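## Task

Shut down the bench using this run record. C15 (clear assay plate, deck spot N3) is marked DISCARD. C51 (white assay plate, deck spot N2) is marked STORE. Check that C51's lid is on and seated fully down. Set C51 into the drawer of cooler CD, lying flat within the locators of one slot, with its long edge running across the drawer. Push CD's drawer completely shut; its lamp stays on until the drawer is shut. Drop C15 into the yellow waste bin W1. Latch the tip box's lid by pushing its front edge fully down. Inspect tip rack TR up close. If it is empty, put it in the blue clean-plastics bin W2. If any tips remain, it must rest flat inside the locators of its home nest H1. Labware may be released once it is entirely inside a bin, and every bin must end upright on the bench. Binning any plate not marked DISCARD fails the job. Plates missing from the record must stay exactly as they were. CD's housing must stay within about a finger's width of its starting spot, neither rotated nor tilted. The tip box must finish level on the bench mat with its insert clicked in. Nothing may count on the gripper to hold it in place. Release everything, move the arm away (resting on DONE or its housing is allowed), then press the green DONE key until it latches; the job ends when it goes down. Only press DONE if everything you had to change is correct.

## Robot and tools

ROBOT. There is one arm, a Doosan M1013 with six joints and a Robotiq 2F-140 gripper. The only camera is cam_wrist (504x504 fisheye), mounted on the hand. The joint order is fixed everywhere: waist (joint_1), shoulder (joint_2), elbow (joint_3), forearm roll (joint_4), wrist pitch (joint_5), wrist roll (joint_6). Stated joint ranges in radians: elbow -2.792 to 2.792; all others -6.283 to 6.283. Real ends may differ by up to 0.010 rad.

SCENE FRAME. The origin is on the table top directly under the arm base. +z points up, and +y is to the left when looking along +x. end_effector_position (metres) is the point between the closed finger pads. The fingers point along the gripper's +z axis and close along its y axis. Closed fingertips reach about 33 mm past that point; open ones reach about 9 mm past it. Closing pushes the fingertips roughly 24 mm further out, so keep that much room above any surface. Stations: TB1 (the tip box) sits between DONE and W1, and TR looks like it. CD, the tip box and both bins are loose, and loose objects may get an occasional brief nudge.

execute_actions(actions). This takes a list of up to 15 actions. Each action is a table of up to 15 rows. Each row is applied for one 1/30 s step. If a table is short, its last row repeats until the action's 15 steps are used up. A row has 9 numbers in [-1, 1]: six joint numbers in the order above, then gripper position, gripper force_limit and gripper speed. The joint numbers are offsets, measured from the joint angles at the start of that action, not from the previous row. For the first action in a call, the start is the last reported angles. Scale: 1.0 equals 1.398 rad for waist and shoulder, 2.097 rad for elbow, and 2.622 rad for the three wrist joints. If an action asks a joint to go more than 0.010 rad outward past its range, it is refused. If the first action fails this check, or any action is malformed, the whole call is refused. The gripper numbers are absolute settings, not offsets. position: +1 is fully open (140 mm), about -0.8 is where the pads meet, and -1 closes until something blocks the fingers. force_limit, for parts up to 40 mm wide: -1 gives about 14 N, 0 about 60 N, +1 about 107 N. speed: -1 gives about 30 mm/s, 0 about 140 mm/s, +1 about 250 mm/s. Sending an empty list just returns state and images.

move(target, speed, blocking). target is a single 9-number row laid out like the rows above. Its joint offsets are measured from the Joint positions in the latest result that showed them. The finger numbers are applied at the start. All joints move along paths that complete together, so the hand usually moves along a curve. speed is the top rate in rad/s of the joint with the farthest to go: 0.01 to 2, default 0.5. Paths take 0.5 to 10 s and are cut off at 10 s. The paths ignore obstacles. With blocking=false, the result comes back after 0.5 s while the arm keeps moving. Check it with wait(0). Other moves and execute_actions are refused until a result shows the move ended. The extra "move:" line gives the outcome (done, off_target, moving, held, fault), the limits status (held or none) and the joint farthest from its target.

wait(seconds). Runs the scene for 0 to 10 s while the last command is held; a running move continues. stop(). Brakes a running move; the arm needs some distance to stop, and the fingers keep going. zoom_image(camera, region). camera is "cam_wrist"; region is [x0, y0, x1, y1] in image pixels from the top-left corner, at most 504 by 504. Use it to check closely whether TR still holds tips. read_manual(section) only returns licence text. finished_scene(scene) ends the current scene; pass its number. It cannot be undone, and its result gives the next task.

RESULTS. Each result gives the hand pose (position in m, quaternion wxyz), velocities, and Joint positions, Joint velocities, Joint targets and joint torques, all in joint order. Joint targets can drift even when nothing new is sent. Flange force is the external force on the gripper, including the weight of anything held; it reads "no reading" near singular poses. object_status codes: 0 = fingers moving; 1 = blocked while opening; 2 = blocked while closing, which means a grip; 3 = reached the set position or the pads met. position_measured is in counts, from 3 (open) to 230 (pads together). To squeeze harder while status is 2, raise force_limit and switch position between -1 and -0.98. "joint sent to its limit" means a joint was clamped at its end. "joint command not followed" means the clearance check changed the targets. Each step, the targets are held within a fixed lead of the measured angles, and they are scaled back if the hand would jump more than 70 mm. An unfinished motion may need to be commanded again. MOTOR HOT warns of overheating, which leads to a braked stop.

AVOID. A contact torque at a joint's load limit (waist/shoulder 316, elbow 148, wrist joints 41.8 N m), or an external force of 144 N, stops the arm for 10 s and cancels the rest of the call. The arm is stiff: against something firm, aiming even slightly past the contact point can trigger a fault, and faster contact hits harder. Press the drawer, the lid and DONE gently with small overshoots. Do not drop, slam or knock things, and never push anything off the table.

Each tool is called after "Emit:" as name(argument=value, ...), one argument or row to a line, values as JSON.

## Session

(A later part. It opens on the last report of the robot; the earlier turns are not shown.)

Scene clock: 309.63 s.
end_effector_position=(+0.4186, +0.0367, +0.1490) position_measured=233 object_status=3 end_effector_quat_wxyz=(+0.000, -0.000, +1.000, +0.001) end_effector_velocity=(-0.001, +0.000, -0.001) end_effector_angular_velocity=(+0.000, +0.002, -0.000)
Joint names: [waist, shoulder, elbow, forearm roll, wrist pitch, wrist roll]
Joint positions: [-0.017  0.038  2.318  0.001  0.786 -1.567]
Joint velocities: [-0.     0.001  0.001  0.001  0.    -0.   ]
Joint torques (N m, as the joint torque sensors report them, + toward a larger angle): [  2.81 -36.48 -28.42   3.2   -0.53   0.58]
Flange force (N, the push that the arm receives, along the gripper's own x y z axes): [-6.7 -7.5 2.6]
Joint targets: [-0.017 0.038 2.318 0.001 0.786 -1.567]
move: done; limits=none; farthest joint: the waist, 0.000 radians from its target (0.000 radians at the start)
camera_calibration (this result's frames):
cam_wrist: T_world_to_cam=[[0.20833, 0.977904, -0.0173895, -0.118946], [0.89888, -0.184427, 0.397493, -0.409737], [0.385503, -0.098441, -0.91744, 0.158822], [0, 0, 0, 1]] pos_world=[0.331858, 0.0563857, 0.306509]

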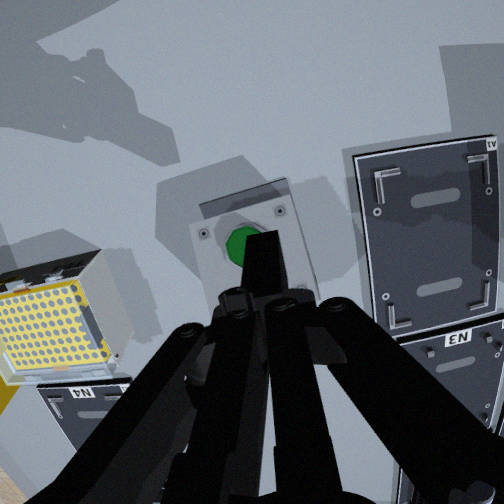

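Emit:
move(
  target=[-0.0155,0.0056,-0.0039,0,0,-0.008,-1,0,0],
  speed=0.2,
)

Emit:
move(
  target=[0,0.047,0.0157,0,-0.0376,0,-1,0,0],
  speed=0.06,
)

Scene clock: 317.57 s.
end_effector_position=(+0.4245, +0.0276, +0.1489) position_measured=233 object_status=3 end_effector_quat_wxyz=(+0.001, -0.000, +1.000, +0.001) end_effector_velocity=(-0.000, -0.000, -0.000) end_effector_angular_velocity=(+0.001, -0.000, -0.001)
Joint names: [waist, shoulder, elbow, forearm roll, wrist pitch, wrist roll]
Joint positions: [-0.038  0.046  2.31   0.001  0.786 -1.588]
Joint velocities: [-0.001 -0.     0.001  0.001 -0.001 -0.001]
Joint torques (N m, as the joint torque sensors report them, + toward a larger angle): [  2.18 -37.07 -28.82   3.29  -0.45   0.73]
Flange force (N, the push that the arm receives, along the gripper's own x y z axes): [-5.2 -6.5 2.5]
Joint targets: [-0.038 0.046 2.310 0.001 0.786 -1.588]
move: done; limits=none; farthest joint: the waist, 0.000 radians from its target (0.022 radians at the start)
camera_calibration (this result's frames):
cam_wrist: T_world_to_cam=[[0.209018, 0.977759, -0.017299, -0.111515], [0.898585, -0.185053, 0.39787, -0.416528], [0.385819, -0.0987064, -0.917279, 0.155464], [0, 0, 0, 1]] pos_world=[0.337613, 0.0473007, 0.306399]

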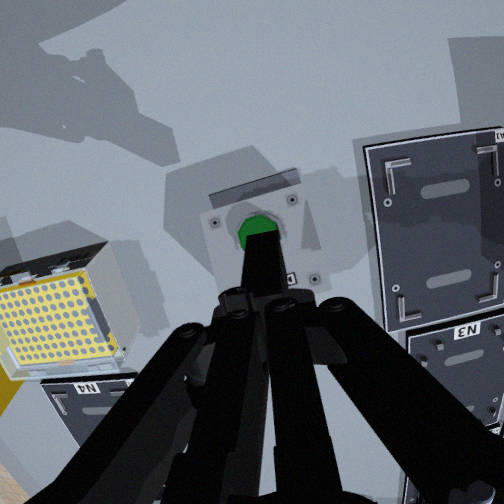

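Scene clock: 319.50 s.
end_effector_position=(+0.4243, +0.0276, +0.1087) position_measured=233 object_status=3 end_effector_quat_wxyz=(+0.001, -0.000, +1.000, +0.001) end_effector_velocity=(+0.001, +0.000, -0.000) end_effector_angular_velocity=(-0.000, -0.001, +0.001)
Joint names: [waist, shoulder, elbow, forearm roll, wrist pitch, wrist roll]
Joint positions: [-0.038  0.112  2.343  0.001  0.687 -1.588]
Joint velocities: [ 0.     0.001 -0.001 -0.    -0.001 -0.   ]
Joint torques (N m, as the joint torque sensors report them, + toward a larger angle): [  2.24 -39.37 -24.51   2.93  -0.76   0.66]
Flange force (N, the push that the arm receives, along the gripper's own x y z axes): [-5.8 -6.4 -0.4]
Joint targets: [-0.038 0.112 2.343 0.001 0.687 -1.588]
move: done; limits=none; farthest joint: the waist, 0.000 radians from its target (0.000 radians at the start)
camera_calibration (this result's frames):
cam_wrist: T_world_to_cam=[[0.209052, 0.97775, -0.0173673, -0.112226], [0.898603, -0.185064, 0.397824, -0.400344], [0.385759, -0.0987724, -0.917297, 0.118703], [0, 0, 0, 1]] pos_world=[0.337421, 0.0473647, 0.266204]

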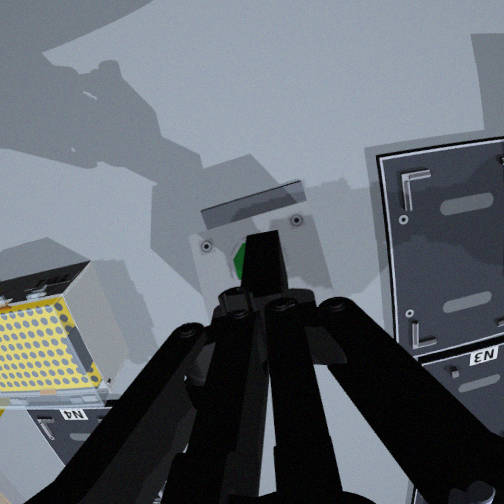

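Emit:
move(
  target=[0,0.0036,0.001,0,-0.0027,0,-1,0,0],
  speed=0.03,
)

Scene clock: 321.47 s.
end_effector_position=(+0.4242, +0.0276, +0.1081) position_measured=233 object_status=3 end_effector_quat_wxyz=(+0.001, -0.000, +1.000, +0.001) end_effector_velocity=(-0.000, +0.000, +0.000) end_effector_angular_velocity=(+0.000, -0.001, -0.001)
Joint names: [waist, shoulder, elbow, forearm roll, wrist pitch, wrist roll]
Joint positions: [-0.038  0.113  2.343  0.001  0.686 -1.588]
Joint velocities: [ 0.    -0.001  0.001  0.001 -0.001  0.   ]
Joint torques (N m, as the joint torque sensors report them, + toward a larger angle): no reading
Flange force (N, the push that the arm receives, along the gripper's own x y z axes): no reading
move: unfinished (the scene ended)
camera_calibration (this result's frames):
cam_wrist: T_world_to_cam=[[0.209067, 0.977747, -0.0173715, -0.112242], [0.898607, -0.185078, 0.397808, -0.400112], [0.385741, -0.098779, -0.917304, 0.118182], [0, 0, 0, 1]] pos_world=[0.337422, 0.0473669, 0.265626]
The task's run has ended: the event that ends the task has happened.

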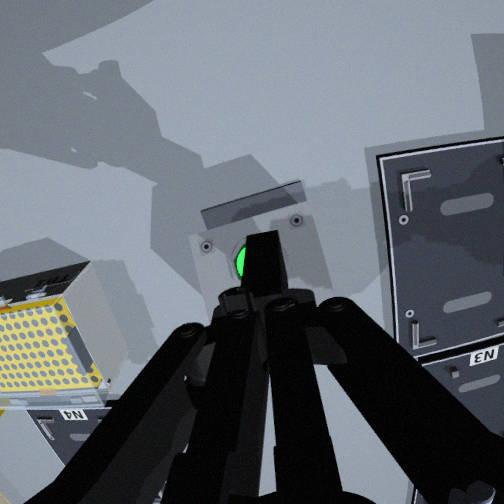

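Emit:
finished_scene(
  scene=2,
)

The scene is finished: the task was done.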